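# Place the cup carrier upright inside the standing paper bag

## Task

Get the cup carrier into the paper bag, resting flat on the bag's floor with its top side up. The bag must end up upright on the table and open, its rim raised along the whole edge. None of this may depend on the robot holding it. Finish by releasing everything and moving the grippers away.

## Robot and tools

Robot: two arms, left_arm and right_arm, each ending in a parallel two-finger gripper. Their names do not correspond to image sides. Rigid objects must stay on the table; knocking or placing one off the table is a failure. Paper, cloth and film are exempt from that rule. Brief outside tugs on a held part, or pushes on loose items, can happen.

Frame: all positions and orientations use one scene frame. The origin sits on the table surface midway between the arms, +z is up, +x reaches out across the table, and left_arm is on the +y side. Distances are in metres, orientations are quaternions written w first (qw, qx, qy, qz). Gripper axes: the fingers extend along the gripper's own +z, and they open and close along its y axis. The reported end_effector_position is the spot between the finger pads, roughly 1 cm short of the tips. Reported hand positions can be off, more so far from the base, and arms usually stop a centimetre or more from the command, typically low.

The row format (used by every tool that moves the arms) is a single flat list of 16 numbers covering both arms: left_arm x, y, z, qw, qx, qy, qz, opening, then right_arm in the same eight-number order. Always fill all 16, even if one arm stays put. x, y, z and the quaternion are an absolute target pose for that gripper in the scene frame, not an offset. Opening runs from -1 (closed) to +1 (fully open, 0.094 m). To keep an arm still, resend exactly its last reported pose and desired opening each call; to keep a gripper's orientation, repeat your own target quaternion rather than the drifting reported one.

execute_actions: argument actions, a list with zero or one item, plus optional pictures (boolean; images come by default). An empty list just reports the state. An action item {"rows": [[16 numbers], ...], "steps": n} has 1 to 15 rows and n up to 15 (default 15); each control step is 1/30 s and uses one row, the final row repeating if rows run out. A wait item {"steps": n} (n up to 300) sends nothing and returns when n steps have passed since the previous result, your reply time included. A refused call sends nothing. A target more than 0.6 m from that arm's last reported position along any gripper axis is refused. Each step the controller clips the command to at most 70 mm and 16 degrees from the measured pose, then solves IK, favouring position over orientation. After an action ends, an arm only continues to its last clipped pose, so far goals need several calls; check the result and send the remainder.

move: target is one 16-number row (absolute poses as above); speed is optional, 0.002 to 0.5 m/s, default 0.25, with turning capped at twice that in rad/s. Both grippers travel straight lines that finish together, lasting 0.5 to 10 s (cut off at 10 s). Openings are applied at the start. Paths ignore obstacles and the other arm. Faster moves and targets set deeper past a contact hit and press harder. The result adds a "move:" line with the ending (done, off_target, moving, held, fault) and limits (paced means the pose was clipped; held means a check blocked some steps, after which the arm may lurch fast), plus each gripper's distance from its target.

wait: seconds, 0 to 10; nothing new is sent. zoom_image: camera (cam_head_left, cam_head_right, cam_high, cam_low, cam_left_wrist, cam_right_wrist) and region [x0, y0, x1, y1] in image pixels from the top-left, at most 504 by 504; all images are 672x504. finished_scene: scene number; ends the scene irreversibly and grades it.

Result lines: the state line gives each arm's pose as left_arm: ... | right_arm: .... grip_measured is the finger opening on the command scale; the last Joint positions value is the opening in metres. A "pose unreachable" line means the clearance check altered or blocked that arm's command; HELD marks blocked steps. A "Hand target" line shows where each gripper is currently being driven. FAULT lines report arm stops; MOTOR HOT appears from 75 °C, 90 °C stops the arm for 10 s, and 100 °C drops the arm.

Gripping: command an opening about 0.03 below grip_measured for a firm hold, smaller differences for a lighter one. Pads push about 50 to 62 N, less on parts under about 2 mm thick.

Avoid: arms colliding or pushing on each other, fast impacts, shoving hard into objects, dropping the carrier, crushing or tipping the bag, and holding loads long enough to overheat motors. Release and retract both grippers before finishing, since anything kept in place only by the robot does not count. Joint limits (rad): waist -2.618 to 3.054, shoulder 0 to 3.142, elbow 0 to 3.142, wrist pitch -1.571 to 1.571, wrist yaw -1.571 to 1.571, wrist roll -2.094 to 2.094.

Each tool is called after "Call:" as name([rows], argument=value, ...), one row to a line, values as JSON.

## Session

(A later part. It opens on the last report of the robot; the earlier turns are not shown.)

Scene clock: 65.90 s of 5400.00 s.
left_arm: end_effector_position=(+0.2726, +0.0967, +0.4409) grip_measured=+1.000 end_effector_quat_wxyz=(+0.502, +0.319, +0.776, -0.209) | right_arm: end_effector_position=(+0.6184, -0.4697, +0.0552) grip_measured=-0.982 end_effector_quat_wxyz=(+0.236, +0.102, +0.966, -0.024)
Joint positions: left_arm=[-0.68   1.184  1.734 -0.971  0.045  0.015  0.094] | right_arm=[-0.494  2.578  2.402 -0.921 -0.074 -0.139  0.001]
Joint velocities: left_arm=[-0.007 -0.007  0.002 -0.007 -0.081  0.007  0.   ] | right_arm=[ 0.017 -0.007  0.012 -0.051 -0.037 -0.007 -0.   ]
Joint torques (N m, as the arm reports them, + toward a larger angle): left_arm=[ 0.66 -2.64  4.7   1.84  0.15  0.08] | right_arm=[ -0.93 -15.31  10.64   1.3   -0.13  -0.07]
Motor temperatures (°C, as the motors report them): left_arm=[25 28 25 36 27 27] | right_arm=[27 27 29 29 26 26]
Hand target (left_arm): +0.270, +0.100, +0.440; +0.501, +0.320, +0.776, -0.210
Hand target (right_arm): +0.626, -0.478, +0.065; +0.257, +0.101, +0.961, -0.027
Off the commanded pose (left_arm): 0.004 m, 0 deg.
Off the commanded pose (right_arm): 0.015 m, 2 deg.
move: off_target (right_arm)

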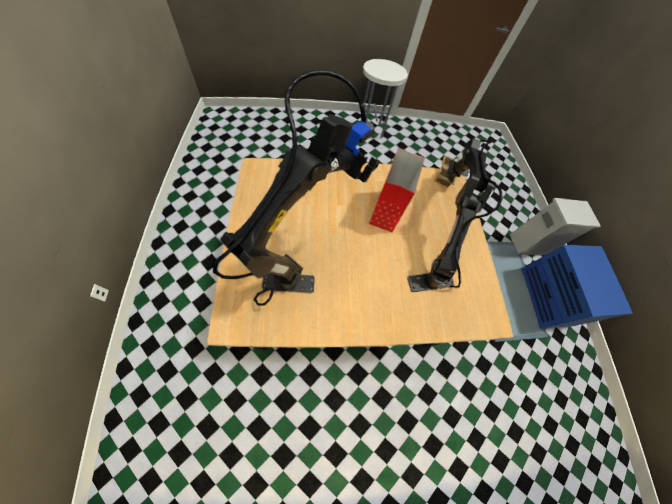

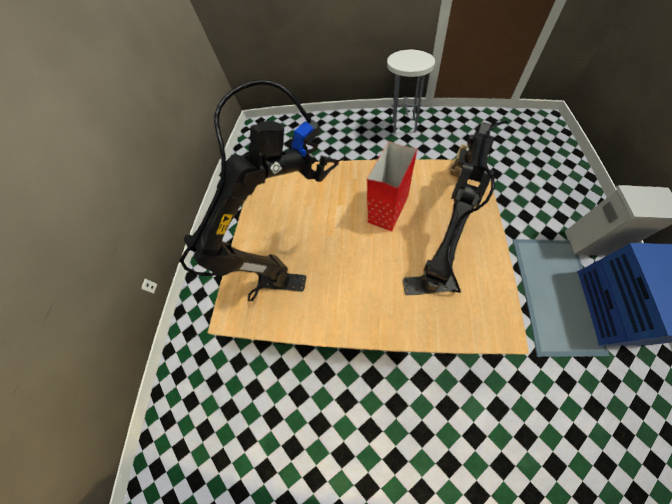

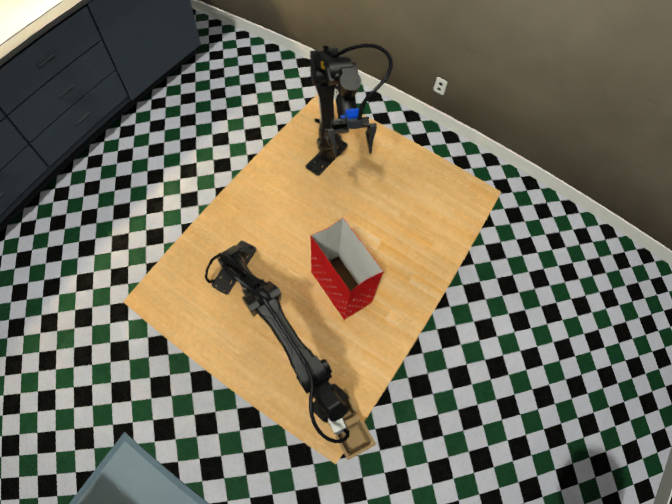

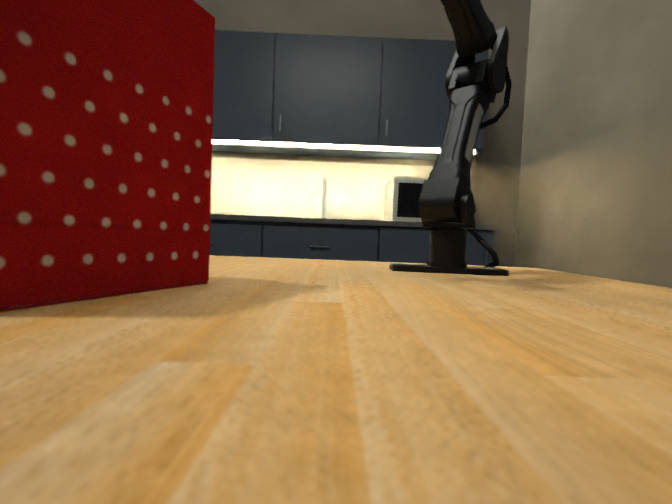

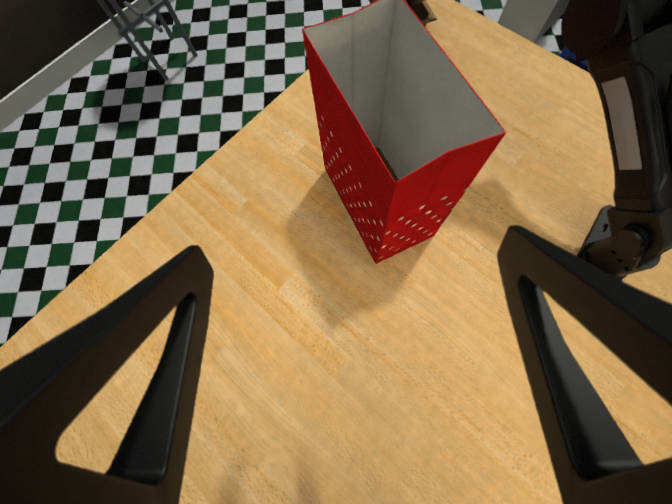

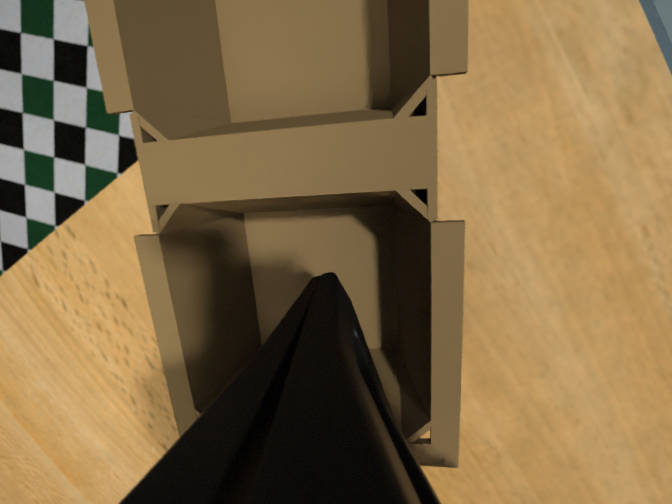

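Call:
move(target=[0.27,0.1,0.44,0.5,0.32,0.775,-0.21,1,0.618,-0.468,0.036,0.23,0.101,0.967,-0.024,-1], speed=0.04)

Call:
move(target=[0.27,0.1,0.44,0.5,0.32,0.775,-0.21,1,0.33,-0.38,0.032,0.087,0.104,0.991,-0.009,-1], speed=0.08)

Scene clock: 70.63 s of 5400.00 s.
left_arm: end_effector_position=(+0.2726, +0.0967, +0.4409) grip_measured=+1.000 end_effector_quat_wxyz=(+0.502, +0.319, +0.776, -0.209) | right_arm: end_effector_position=(+0.6145, -0.4681, +0.0404) grip_measured=-0.982 end_effector_quat_wxyz=(+0.226, +0.103, +0.968, -0.021)
Joint positions: left_arm=[-0.68   1.184  1.734 -0.971  0.045  0.015  0.094] | right_arm=[-0.494  2.578  2.353 -0.893 -0.075 -0.139  0.001]
Joint velocities: left_arm=[-0.002 -0.002  0.002  0.007 -0.007  0.051  0.   ] | right_arm=[ 0.007 -0.002 -0.012  0.051 -0.037 -0.066 -0.001]
Joint torques (N m, as the arm reports them, + toward a larger angle): left_arm=[ 0.54 -2.6   4.65  1.82  0.16  0.04] | right_arm=[  0.35 -15.31   6.75   1.27   0.03  -0.01]
Motor temperatures (°C, as the motors report them): left_arm=[25 28 25 36 27 27] | right_arm=[27 28 29 29 26 26]
Hand target (left_arm): +0.270, +0.100, +0.440; +0.501, +0.320, +0.776, -0.210
Hand target (right_arm): +0.618, -0.468, +0.036; +0.230, +0.101, +0.968, -0.024
Off the commanded pose (left_arm): 0.004 m, 0 deg.
Off the commanded pose (right_arm): 0.006 m, 1 deg.
After step 90, 1.00 s passed at rest.
move: done

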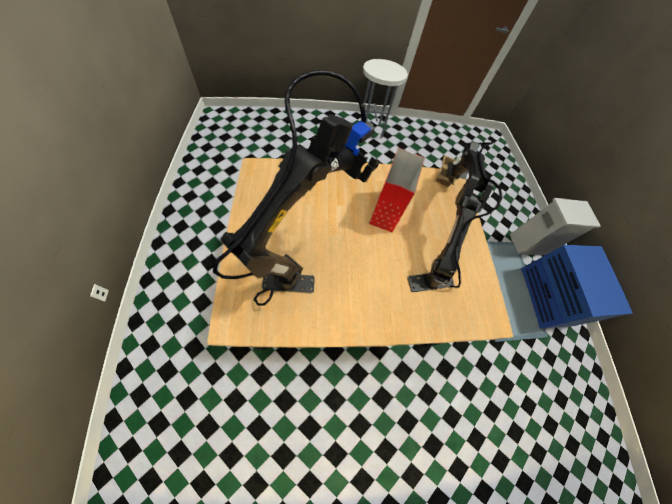

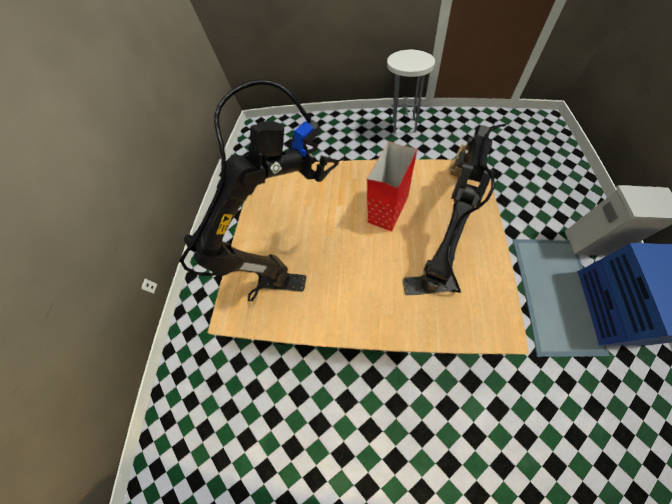

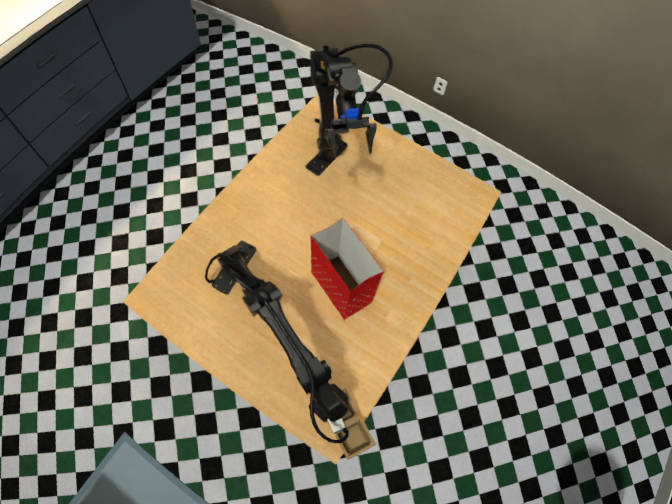

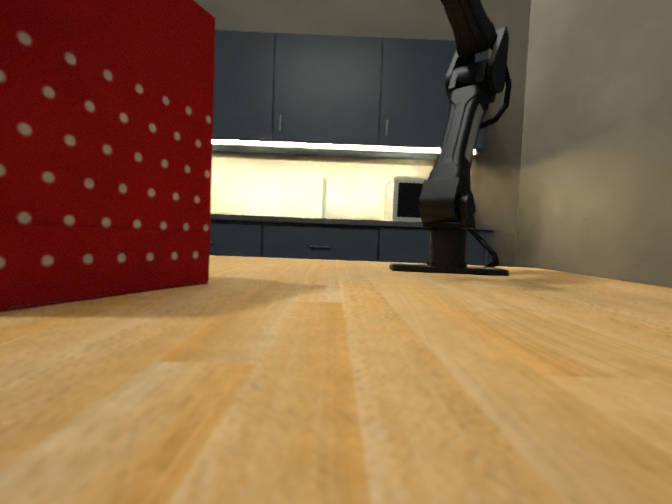

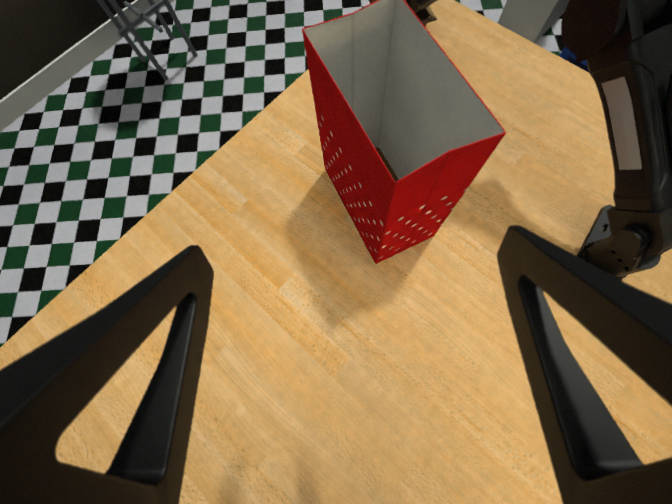

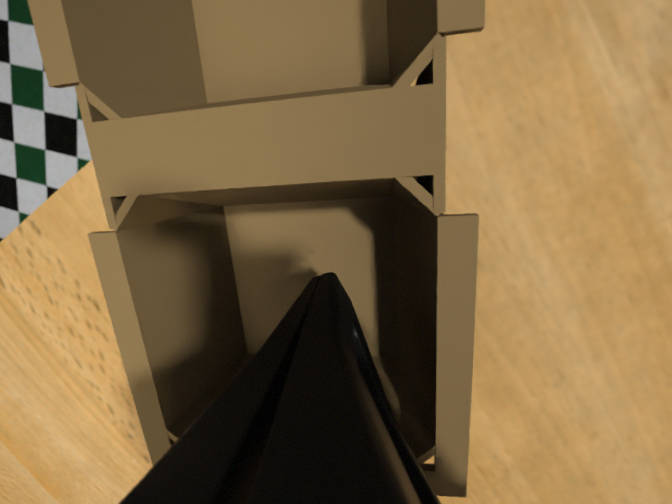

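Scene clock: 74.67 s of 5400.00 s.
left_arm: end_effector_position=(+0.2726, +0.0967, +0.4409) grip_measured=+1.000 end_effector_quat_wxyz=(+0.502, +0.319, +0.776, -0.209) | right_arm: end_effector_position=(+0.3350, -0.3772, +0.0305) grip_measured=-0.982 end_effector_quat_wxyz=(+0.087, +0.104, +0.991, -0.003)
Joint positions: left_arm=[-0.68   1.184  1.734 -0.971  0.045  0.015  0.094] | right_arm=[-0.527  1.646  0.969 -0.725 -0.045 -0.189  0.001]
Joint velocities: left_arm=[-0.007  0.007  0.007 -0.022  0.007 -0.007  0.   ] | right_arm=[ 0.002  0.002 -0.007 -0.022  0.037 -0.022 -0.001]
Joint torques (N m, as the arm reports them, + toward a larger angle): left_arm=[ 0.67 -2.55  4.62  1.82  0.17  0.06] | right_arm=[-1.06 -9.6   5.5   0.38  0.1  -0.07]
Motor temperatures (°C, as the motors report them): left_arm=[25 28 25 36 27 27] | right_arm=[27 29 29 29 26 26]
Hand target (left_arm): +0.270, +0.100, +0.440; +0.501, +0.320, +0.776, -0.210
Hand target (right_arm): +0.328, -0.380, +0.034; +0.087, +0.107, +0.990, -0.009
Off the commanded pose (left_arm): 0.004 m, 0 deg.
Off the commanded pose (right_arm): 0.006 m, 1 deg.
move: done

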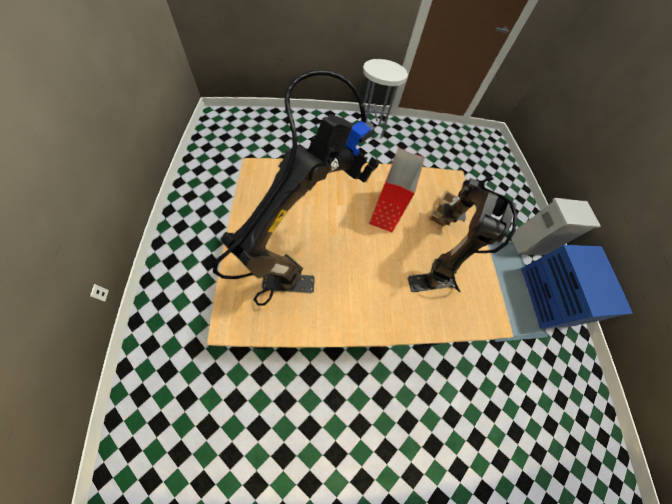

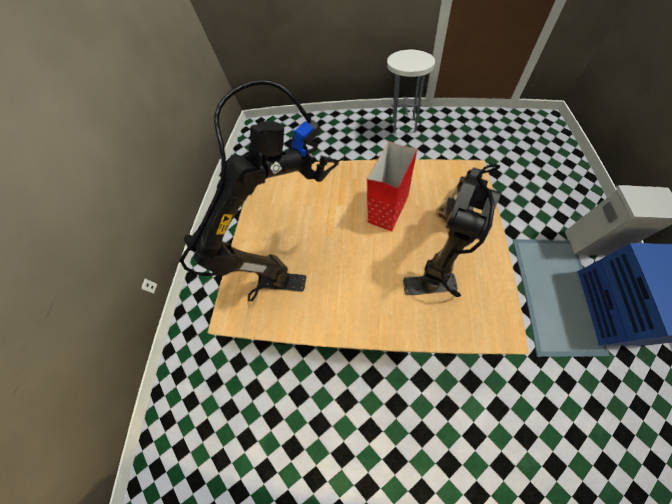

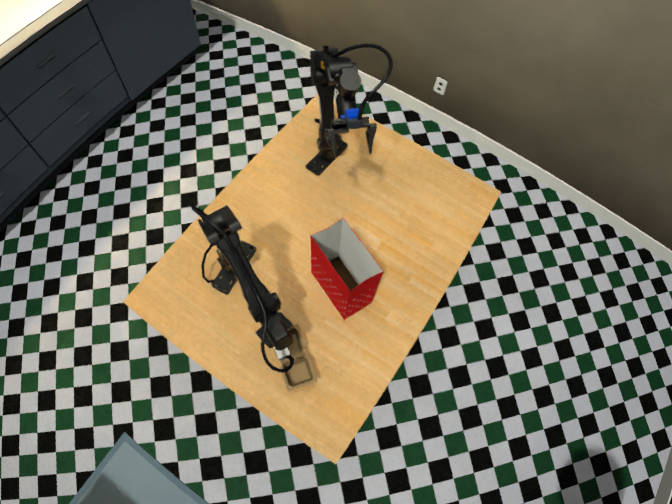

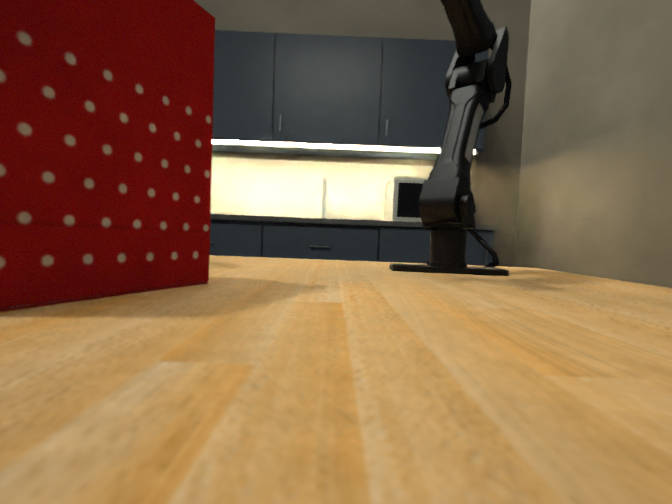

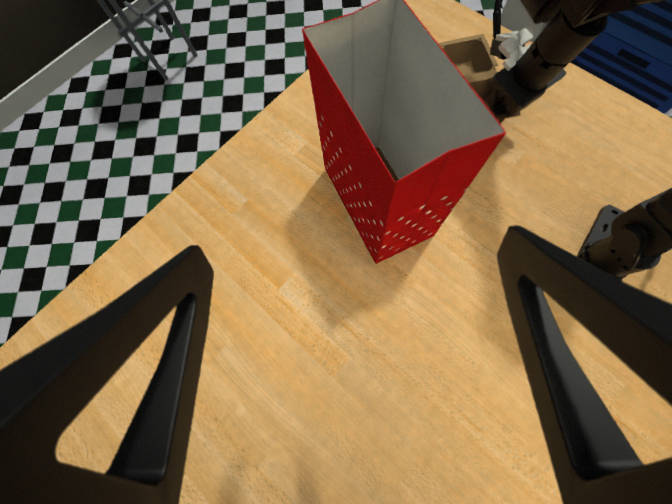

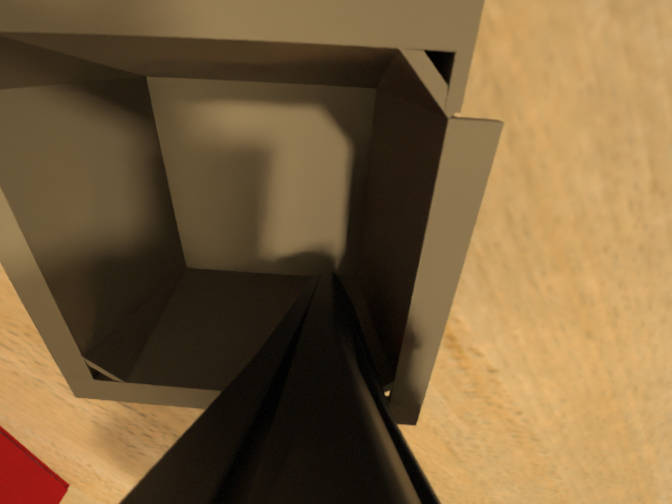

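Call:
move(target=[0.27,0.1,0.44,0.5,0.32,0.775,-0.21,1,0.35,-0.375,0.1,0.087,0.104,0.991,-0.009,-1], speed=0.12)

Call:
move(target=[0.27,0.1,0.44,0.5,0.32,0.775,-0.21,1,0.4,-0.392,0.085,0.06,-0.499,0.864,0.035,0.2], speed=0.35)

Scene clock: 91.73 s of 5400.00 s.
left_arm: end_effector_position=(+0.2726, +0.0967, +0.4408) grip_measured=+1.000 end_effector_quat_wxyz=(+0.502, +0.319, +0.776, -0.209) | right_arm: end_effector_position=(+0.3457, -0.3755, +0.0845) grip_measured=-0.982 end_effector_quat_wxyz=(+0.069, +0.107, +0.992, +0.000)
Joint positions: left_arm=[-0.68   1.184  1.734 -0.972  0.045  0.015  0.094] | right_arm=[-0.505  1.646  1.201 -0.993 -0.038 -0.162  0.001]
Joint velocities: left_arm=[-0.002  0.022 -0.017 -0.022  0.007 -0.022  0.   ] | right_arm=[-0.017 -0.007 -0.002 -0.037  0.007 -0.095  0.   ]
Joint torques (N m, as the arm reports them, + toward a larger angle): left_arm=[ 0.58 -2.63  4.72  1.79  0.15  0.07] | right_arm=[ 1.08 -9.84  9.63  0.37  0.1   0.07]
Motor temperatures (°C, as the motors report them): left_arm=[25 28 25 36 27 27] | right_arm=[27 28 28 28 26 26]
Hand target (left_arm): +0.270, +0.100, +0.440; +0.501, +0.320, +0.776, -0.210
Hand target (right_arm): +0.351, -0.375, +0.099; +0.087, +0.104, +0.991, -0.009
Off the commanded pose (left_arm): 0.004 m, 0 deg.
Off the commanded pose (right_arm): 0.016 m, 2 deg.
After step 90, 12.83 s passed at rest.
move: off_target (right_arm)

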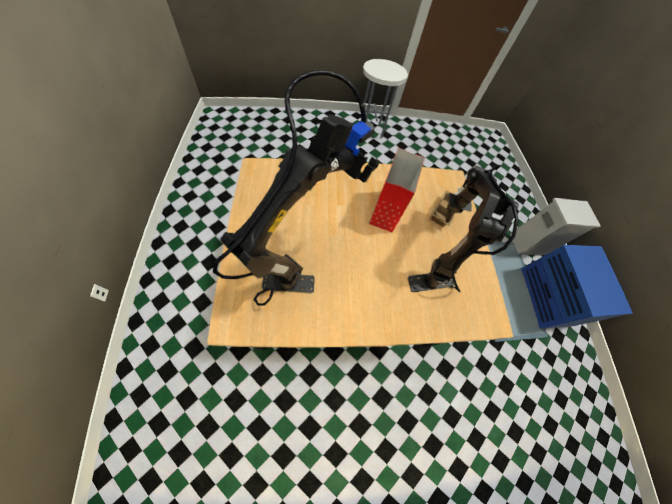

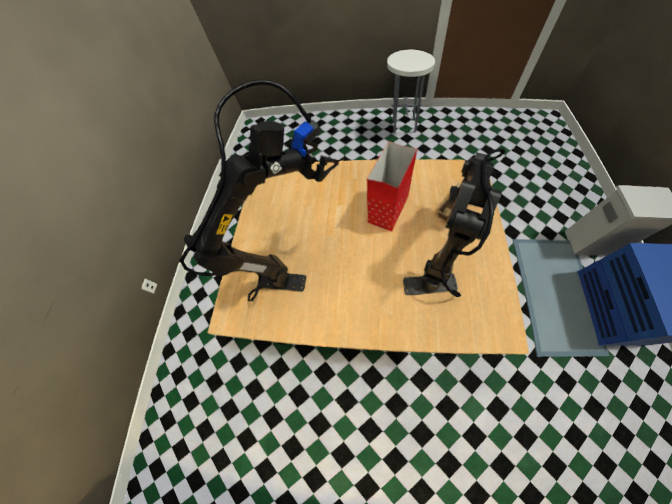

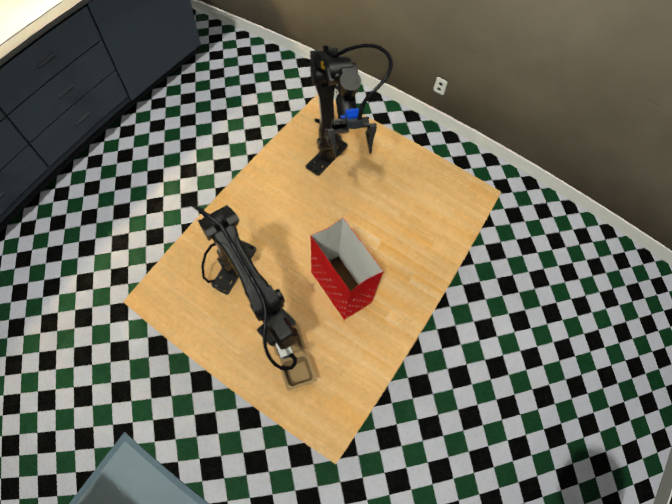

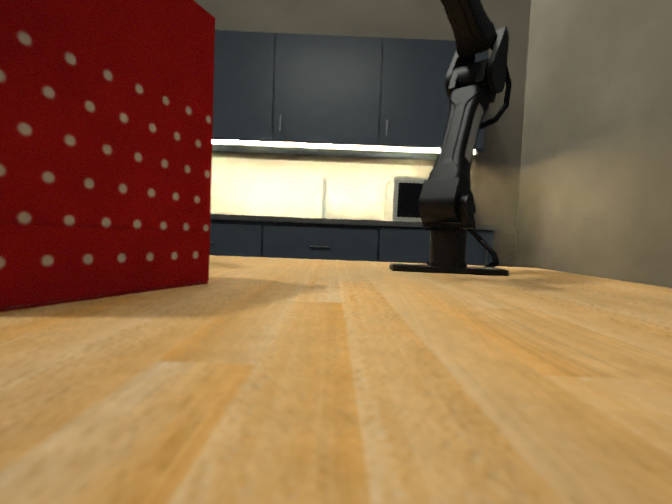

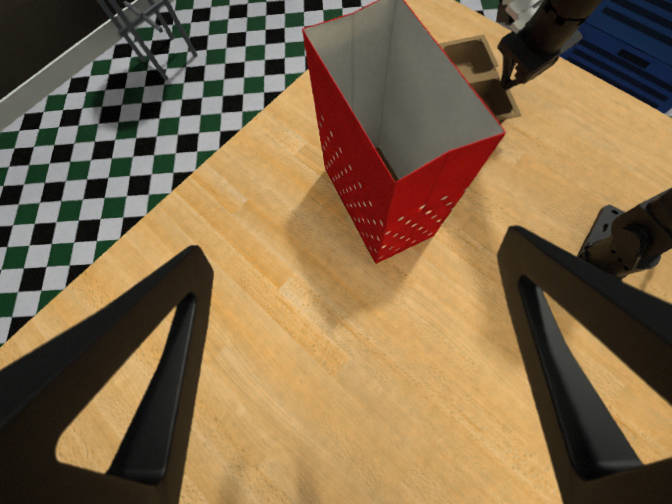

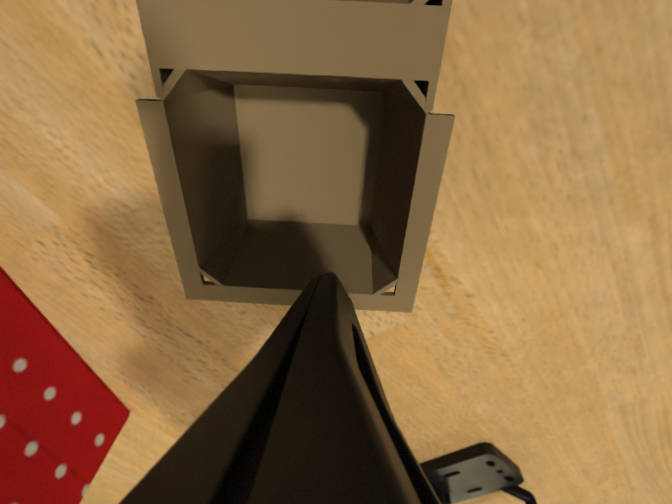

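Scene clock: 94.20 s of 5400.00 s.
left_arm: end_effector_position=(+0.2726, +0.0967, +0.4408) grip_measured=+1.000 end_effector_quat_wxyz=(+0.502, +0.319, +0.776, -0.209) | right_arm: end_effector_position=(+0.3981, -0.3896, +0.0824) grip_measured=+0.199 end_effector_quat_wxyz=(+0.053, -0.500, +0.864, +0.028)
Joint positions: left_arm=[-0.68   1.184  1.734 -0.972  0.045  0.015  0.094] | right_arm=[-0.527  1.954  1.578 -1.176 -0.119 -1.449  0.056]
Joint velocities: left_arm=[-0.007 -0.002 -0.012 -0.051 -0.037 -0.007  0.   ] | right_arm=[-0.007  0.022 -0.012  0.022 -0.022 -0.051 -0.   ]
Joint torques (N m, as the arm reports them, + toward a larger angle): left_arm=[ 0.64 -2.67  4.7   1.81  0.17  0.07] | right_arm=[-1.05 -9.16  9.69  0.02 -0.28 -0.07]
Motor temperatures (°C, as the motors report them): left_arm=[25 28 25 37 27 27] | right_arm=[27 28 29 28 26 26]
Hand target (left_arm): +0.270, +0.100, +0.440; +0.501, +0.320, +0.776, -0.210
Hand target (right_arm): +0.400, -0.392, +0.085; +0.060, -0.498, +0.864, +0.034
Off the commanded pose (left_arm): 0.004 m, 0 deg.
Off the commanded pose (right_arm): 0.004 m, 1 deg.
move: done

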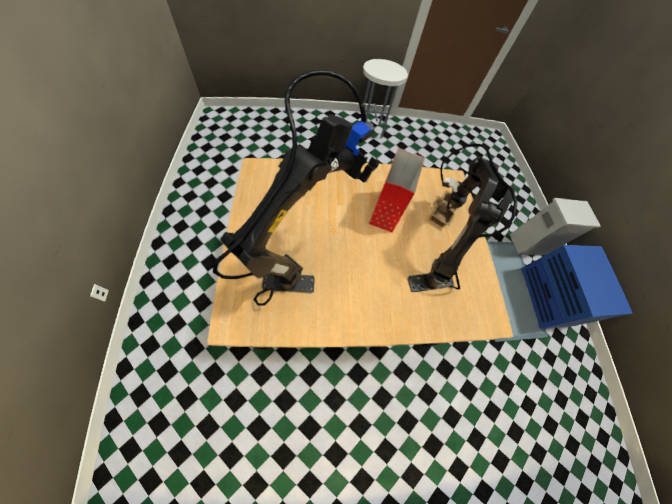

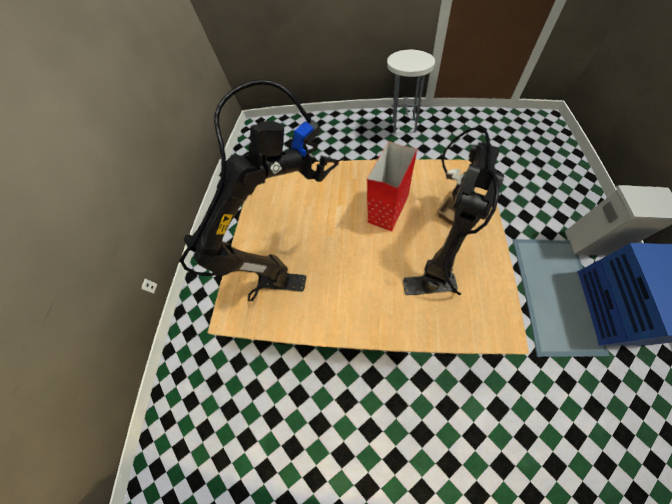

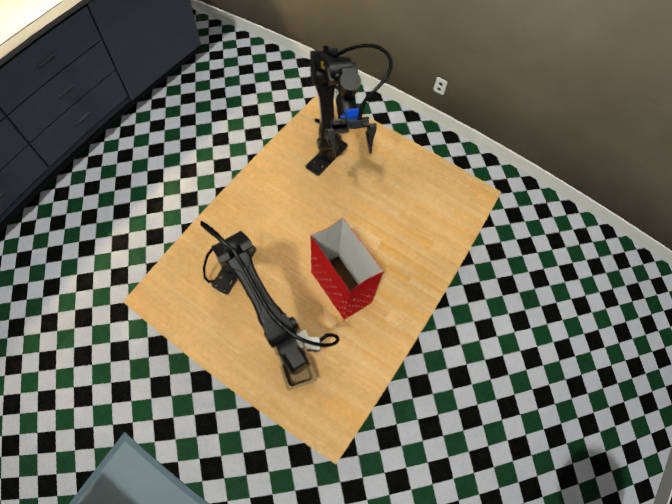

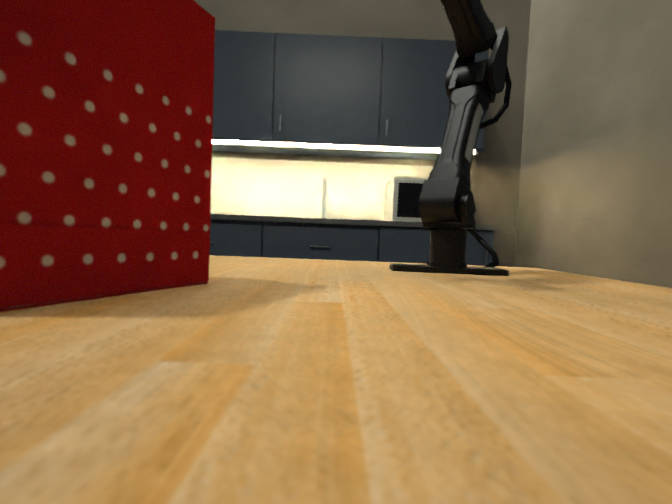

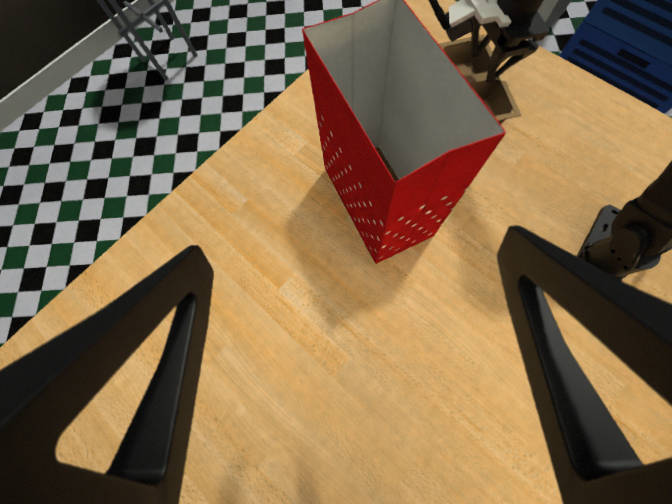

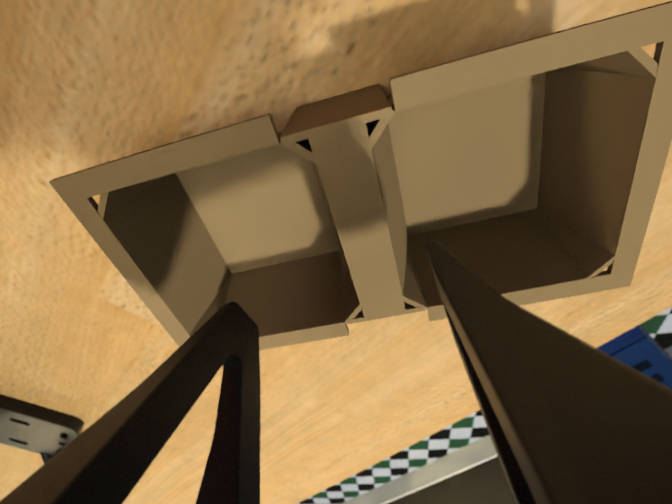

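Call:
move(target=[0.27,0.1,0.44,0.5,0.32,0.775,-0.21,1,0.411,-0.404,0.03,0.06,-0.485,0.872,0.035,0.25], speed=0.05)

Scene clock: 98.00 s of 5400.00 s.
left_arm: end_effector_position=(+0.2726, +0.0967, +0.4408) grip_measured=+1.000 end_effector_quat_wxyz=(+0.502, +0.319, +0.776, -0.209) | right_arm: end_effector_position=(+0.4113, -0.4025, +0.0355) grip_measured=+0.249 end_effector_quat_wxyz=(+0.054, -0.493, +0.868, +0.028)
Joint positions: left_arm=[-0.68   1.184  1.734 -0.972  0.045  0.015  0.094] | right_arm=[-0.545  2.055  1.535 -1.031 -0.12  -1.451  0.059]
Joint velocities: left_arm=[ 0.007 -0.007 -0.027  0.051 -0.022  0.037  0.   ] | right_arm=[-0.002  0.017  0.007 -0.007 -0.022  0.037 -0.001]
Joint torques (N m, as the arm reports them, + toward a larger angle): left_arm=[ 0.68 -2.6   4.63  1.82  0.17  0.06] | right_arm=[ -1.03 -10.3    5.7    0.36  -0.27   0.05]
Motor temperatures (°C, as the motors report them): left_arm=[25 28 25 37 27 27] | right_arm=[27 28 29 27 26 26]
Hand target (left_arm): +0.270, +0.100, +0.440; +0.501, +0.320, +0.776, -0.210
Hand target (right_arm): +0.410, -0.403, +0.030; +0.060, -0.485, +0.872, +0.035
Off the commanded pose (left_arm): 0.004 m, 0 deg.
Off the commanded pose (right_arm): 0.006 m, 1 deg.
move: done

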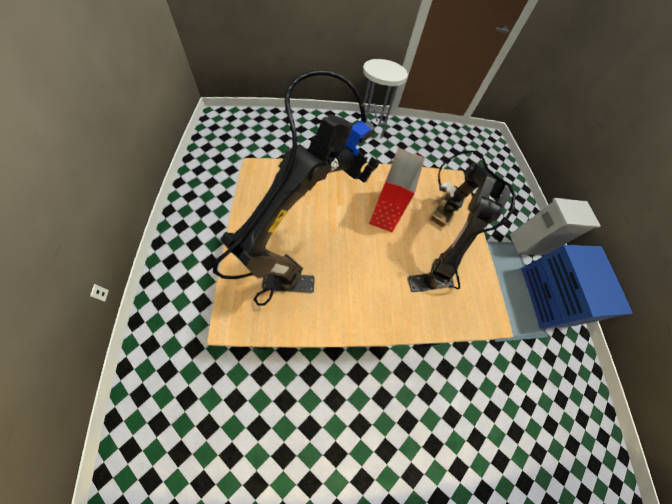

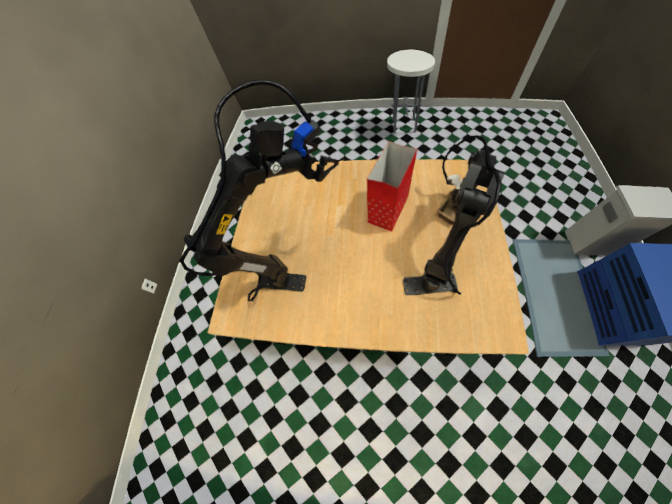

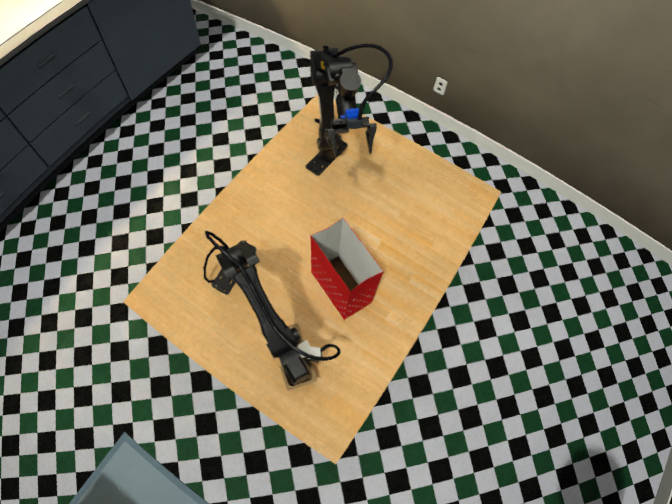

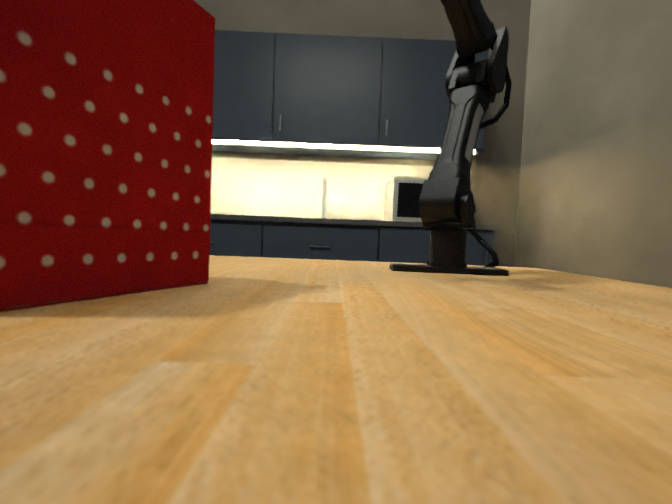

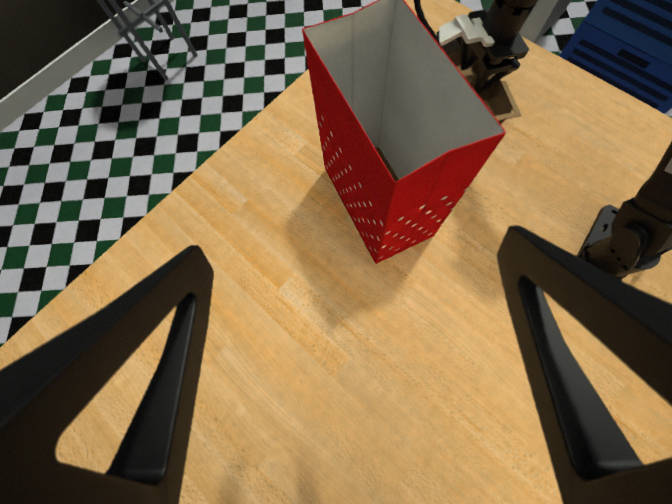

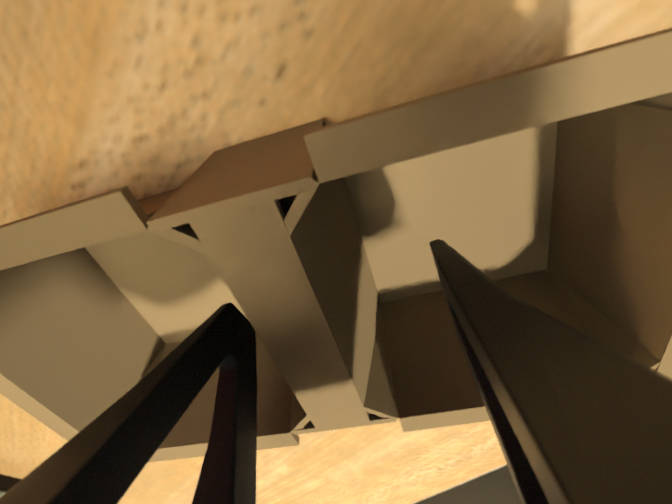

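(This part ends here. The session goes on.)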